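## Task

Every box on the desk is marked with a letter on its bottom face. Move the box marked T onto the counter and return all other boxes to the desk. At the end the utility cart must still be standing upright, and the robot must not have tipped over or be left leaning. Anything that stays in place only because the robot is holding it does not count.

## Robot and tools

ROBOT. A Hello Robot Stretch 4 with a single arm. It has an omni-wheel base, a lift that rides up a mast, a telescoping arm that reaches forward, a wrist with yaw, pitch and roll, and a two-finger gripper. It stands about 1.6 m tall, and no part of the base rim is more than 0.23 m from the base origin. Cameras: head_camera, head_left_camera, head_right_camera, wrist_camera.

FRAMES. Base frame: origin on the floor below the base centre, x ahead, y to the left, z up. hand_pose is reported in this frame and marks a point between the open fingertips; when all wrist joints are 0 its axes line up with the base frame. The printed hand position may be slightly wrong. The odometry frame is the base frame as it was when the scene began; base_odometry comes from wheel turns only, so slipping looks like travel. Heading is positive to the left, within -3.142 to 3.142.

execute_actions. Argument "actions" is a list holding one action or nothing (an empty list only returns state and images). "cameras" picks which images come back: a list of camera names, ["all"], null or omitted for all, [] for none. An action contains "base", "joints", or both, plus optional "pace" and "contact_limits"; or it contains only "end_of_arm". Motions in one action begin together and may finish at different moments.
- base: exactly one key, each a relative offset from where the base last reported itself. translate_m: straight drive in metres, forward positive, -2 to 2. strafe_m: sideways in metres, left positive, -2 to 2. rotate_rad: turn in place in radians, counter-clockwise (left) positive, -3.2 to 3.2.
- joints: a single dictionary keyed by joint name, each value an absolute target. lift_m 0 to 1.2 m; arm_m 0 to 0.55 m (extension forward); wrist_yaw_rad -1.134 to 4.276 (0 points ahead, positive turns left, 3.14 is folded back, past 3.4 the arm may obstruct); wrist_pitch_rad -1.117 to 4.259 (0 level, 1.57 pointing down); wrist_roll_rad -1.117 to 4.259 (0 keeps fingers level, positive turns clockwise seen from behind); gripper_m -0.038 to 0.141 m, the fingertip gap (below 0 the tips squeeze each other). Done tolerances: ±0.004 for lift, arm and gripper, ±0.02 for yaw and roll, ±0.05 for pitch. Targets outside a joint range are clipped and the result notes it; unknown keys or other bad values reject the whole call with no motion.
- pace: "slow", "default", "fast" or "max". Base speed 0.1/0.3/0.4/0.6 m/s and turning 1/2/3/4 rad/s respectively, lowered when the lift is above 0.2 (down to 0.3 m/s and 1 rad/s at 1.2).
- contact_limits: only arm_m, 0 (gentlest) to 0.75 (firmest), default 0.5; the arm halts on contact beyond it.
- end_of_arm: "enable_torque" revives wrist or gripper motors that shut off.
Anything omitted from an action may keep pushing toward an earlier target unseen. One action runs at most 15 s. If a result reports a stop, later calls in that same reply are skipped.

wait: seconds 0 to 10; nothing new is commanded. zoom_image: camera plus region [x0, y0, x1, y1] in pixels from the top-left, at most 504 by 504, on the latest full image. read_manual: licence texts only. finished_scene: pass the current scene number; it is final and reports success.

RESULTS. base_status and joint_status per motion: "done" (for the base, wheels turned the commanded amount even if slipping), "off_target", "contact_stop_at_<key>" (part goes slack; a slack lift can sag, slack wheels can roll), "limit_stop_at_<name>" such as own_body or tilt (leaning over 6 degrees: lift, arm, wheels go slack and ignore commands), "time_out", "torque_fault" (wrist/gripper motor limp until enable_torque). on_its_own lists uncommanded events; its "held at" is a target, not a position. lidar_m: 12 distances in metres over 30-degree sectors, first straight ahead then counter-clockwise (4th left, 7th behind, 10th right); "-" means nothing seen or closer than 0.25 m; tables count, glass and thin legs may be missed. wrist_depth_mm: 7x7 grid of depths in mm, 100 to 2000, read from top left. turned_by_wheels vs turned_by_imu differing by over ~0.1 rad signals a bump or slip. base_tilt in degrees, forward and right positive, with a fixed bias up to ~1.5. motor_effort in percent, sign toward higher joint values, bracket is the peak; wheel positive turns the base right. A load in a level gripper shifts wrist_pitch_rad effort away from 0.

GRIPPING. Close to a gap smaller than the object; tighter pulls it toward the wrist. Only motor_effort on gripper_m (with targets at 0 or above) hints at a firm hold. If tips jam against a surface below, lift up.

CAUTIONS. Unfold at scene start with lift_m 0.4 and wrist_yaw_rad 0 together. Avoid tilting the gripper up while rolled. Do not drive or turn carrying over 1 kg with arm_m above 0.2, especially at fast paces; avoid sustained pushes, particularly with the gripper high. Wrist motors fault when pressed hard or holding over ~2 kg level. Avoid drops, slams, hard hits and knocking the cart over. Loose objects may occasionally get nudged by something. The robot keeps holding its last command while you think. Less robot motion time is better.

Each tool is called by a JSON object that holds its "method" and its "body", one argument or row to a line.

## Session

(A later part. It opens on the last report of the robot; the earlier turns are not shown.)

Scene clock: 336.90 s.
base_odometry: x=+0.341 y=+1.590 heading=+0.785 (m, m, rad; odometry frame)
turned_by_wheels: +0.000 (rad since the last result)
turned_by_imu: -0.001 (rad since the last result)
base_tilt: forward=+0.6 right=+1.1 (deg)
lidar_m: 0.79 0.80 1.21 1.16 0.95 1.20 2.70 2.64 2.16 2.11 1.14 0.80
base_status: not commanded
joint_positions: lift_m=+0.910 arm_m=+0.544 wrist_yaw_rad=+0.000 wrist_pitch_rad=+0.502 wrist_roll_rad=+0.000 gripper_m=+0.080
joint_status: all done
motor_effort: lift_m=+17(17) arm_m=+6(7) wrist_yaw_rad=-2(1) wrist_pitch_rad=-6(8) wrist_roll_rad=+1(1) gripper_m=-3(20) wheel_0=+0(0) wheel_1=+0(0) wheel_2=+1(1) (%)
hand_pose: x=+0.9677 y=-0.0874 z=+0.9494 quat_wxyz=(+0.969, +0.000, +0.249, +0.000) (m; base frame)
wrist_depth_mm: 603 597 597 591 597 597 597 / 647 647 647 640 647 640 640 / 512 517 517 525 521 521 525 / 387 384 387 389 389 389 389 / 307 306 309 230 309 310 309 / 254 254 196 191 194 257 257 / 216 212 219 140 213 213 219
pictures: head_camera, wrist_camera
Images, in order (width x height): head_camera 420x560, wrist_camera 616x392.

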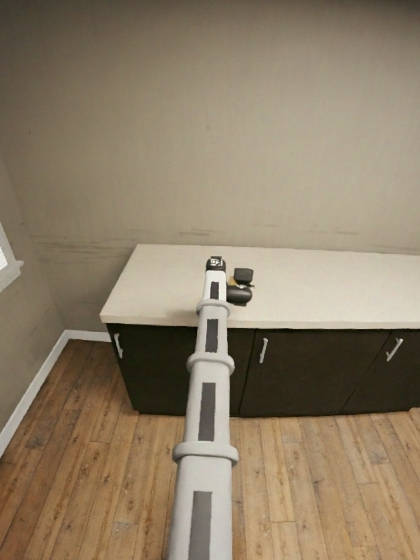

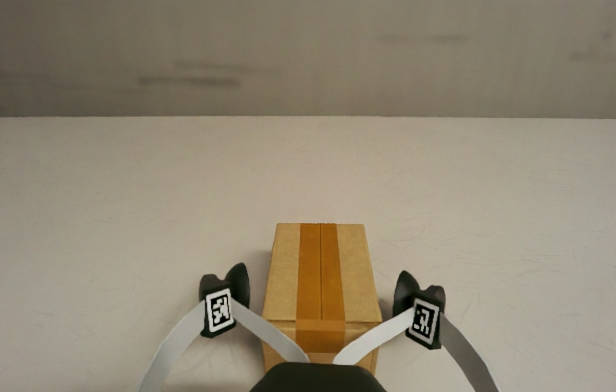

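{"method": "execute_actions", "body": {
  "actions": [
    {"joints": {"arm_m": 0.47, "lift_m": 0.95}, "pace": "fast"}
  ]
}}

Scene clock: 339.77 s.
base_odometry: x=+0.341 y=+1.590 heading=+0.785 (m, m, rad; odometry frame)
turned_by_wheels: +0.000 (rad since the last result)
turned_by_imu: -0.001 (rad since the last result)
base_tilt: forward=+0.5 right=+1.2 (deg)
lidar_m: 0.77 0.80 1.20 1.15 0.96 1.20 2.69 2.64 2.17 2.08 1.16 0.80
base_status: not commanded
joint_positions: lift_m=+0.950 arm_m=+0.471 wrist_yaw_rad=+0.000 wrist_pitch_rad=+0.502 wrist_roll_rad=+0.000 gripper_m=+0.080
joint_status: all done
motor_effort: lift_m=+20(21) arm_m=-6(7) wrist_yaw_rad=-1(2) wrist_pitch_rad=-5(6) wrist_roll_rad=-2(1) gripper_m=-2(2) wheel_0=+0(0) wheel_1=+0(0) wheel_2=+0(0) (%)
hand_pose: x=+0.8949 y=-0.0874 z=+0.9893 quat_wxyz=(+0.969, +0.000, +0.248, +0.000) (m; base frame)
wrist_depth_mm: 661 661 676 661 661 661 661 / 715 715 715 707 715 707 707 / 621 621 621 627 627 634 634 / 462 462 466 466 466 469 469 / 366 370 373 293 375 373 375 / 306 307 195 277 212 309 309 / 260 254 264 140 256 256 264
pictures: head_camera, head_left_camera, head_right_camera, wrist_camera
Images, in order (width x height): head_camera 420x560, head_left_camera 420x672, head_right_camera 420x672, wrist_camera 616x392.

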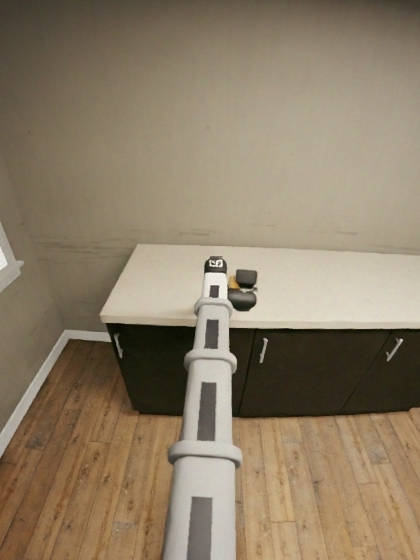

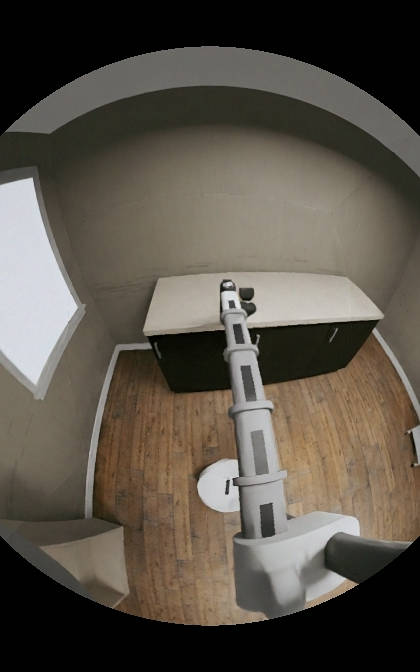

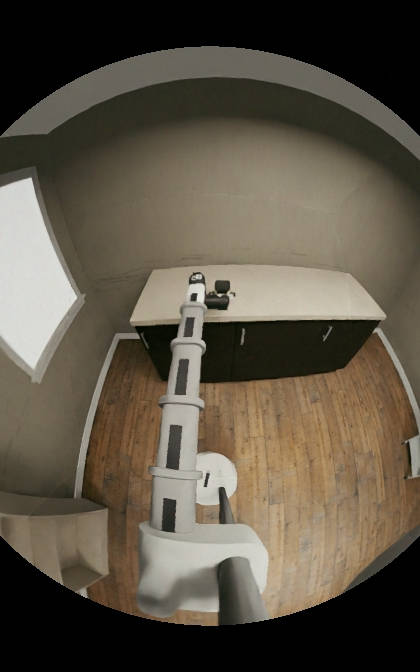

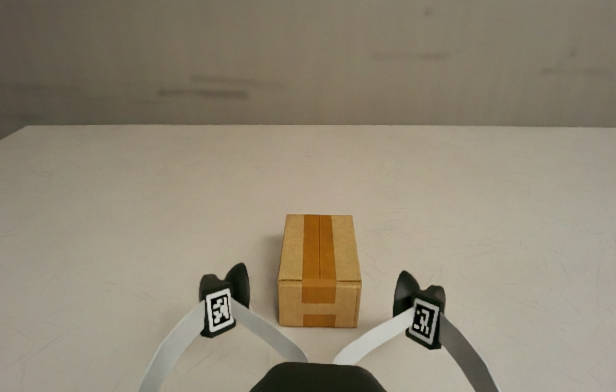

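The T box is sitting on the counter with the gripper clear of it. The other boxes were on the desk and the cart was upright when I last saw them about 25 s ago.

{"method": "finished_scene", "body": {
  "scene": 1
}}

The scene is finished: the task was done.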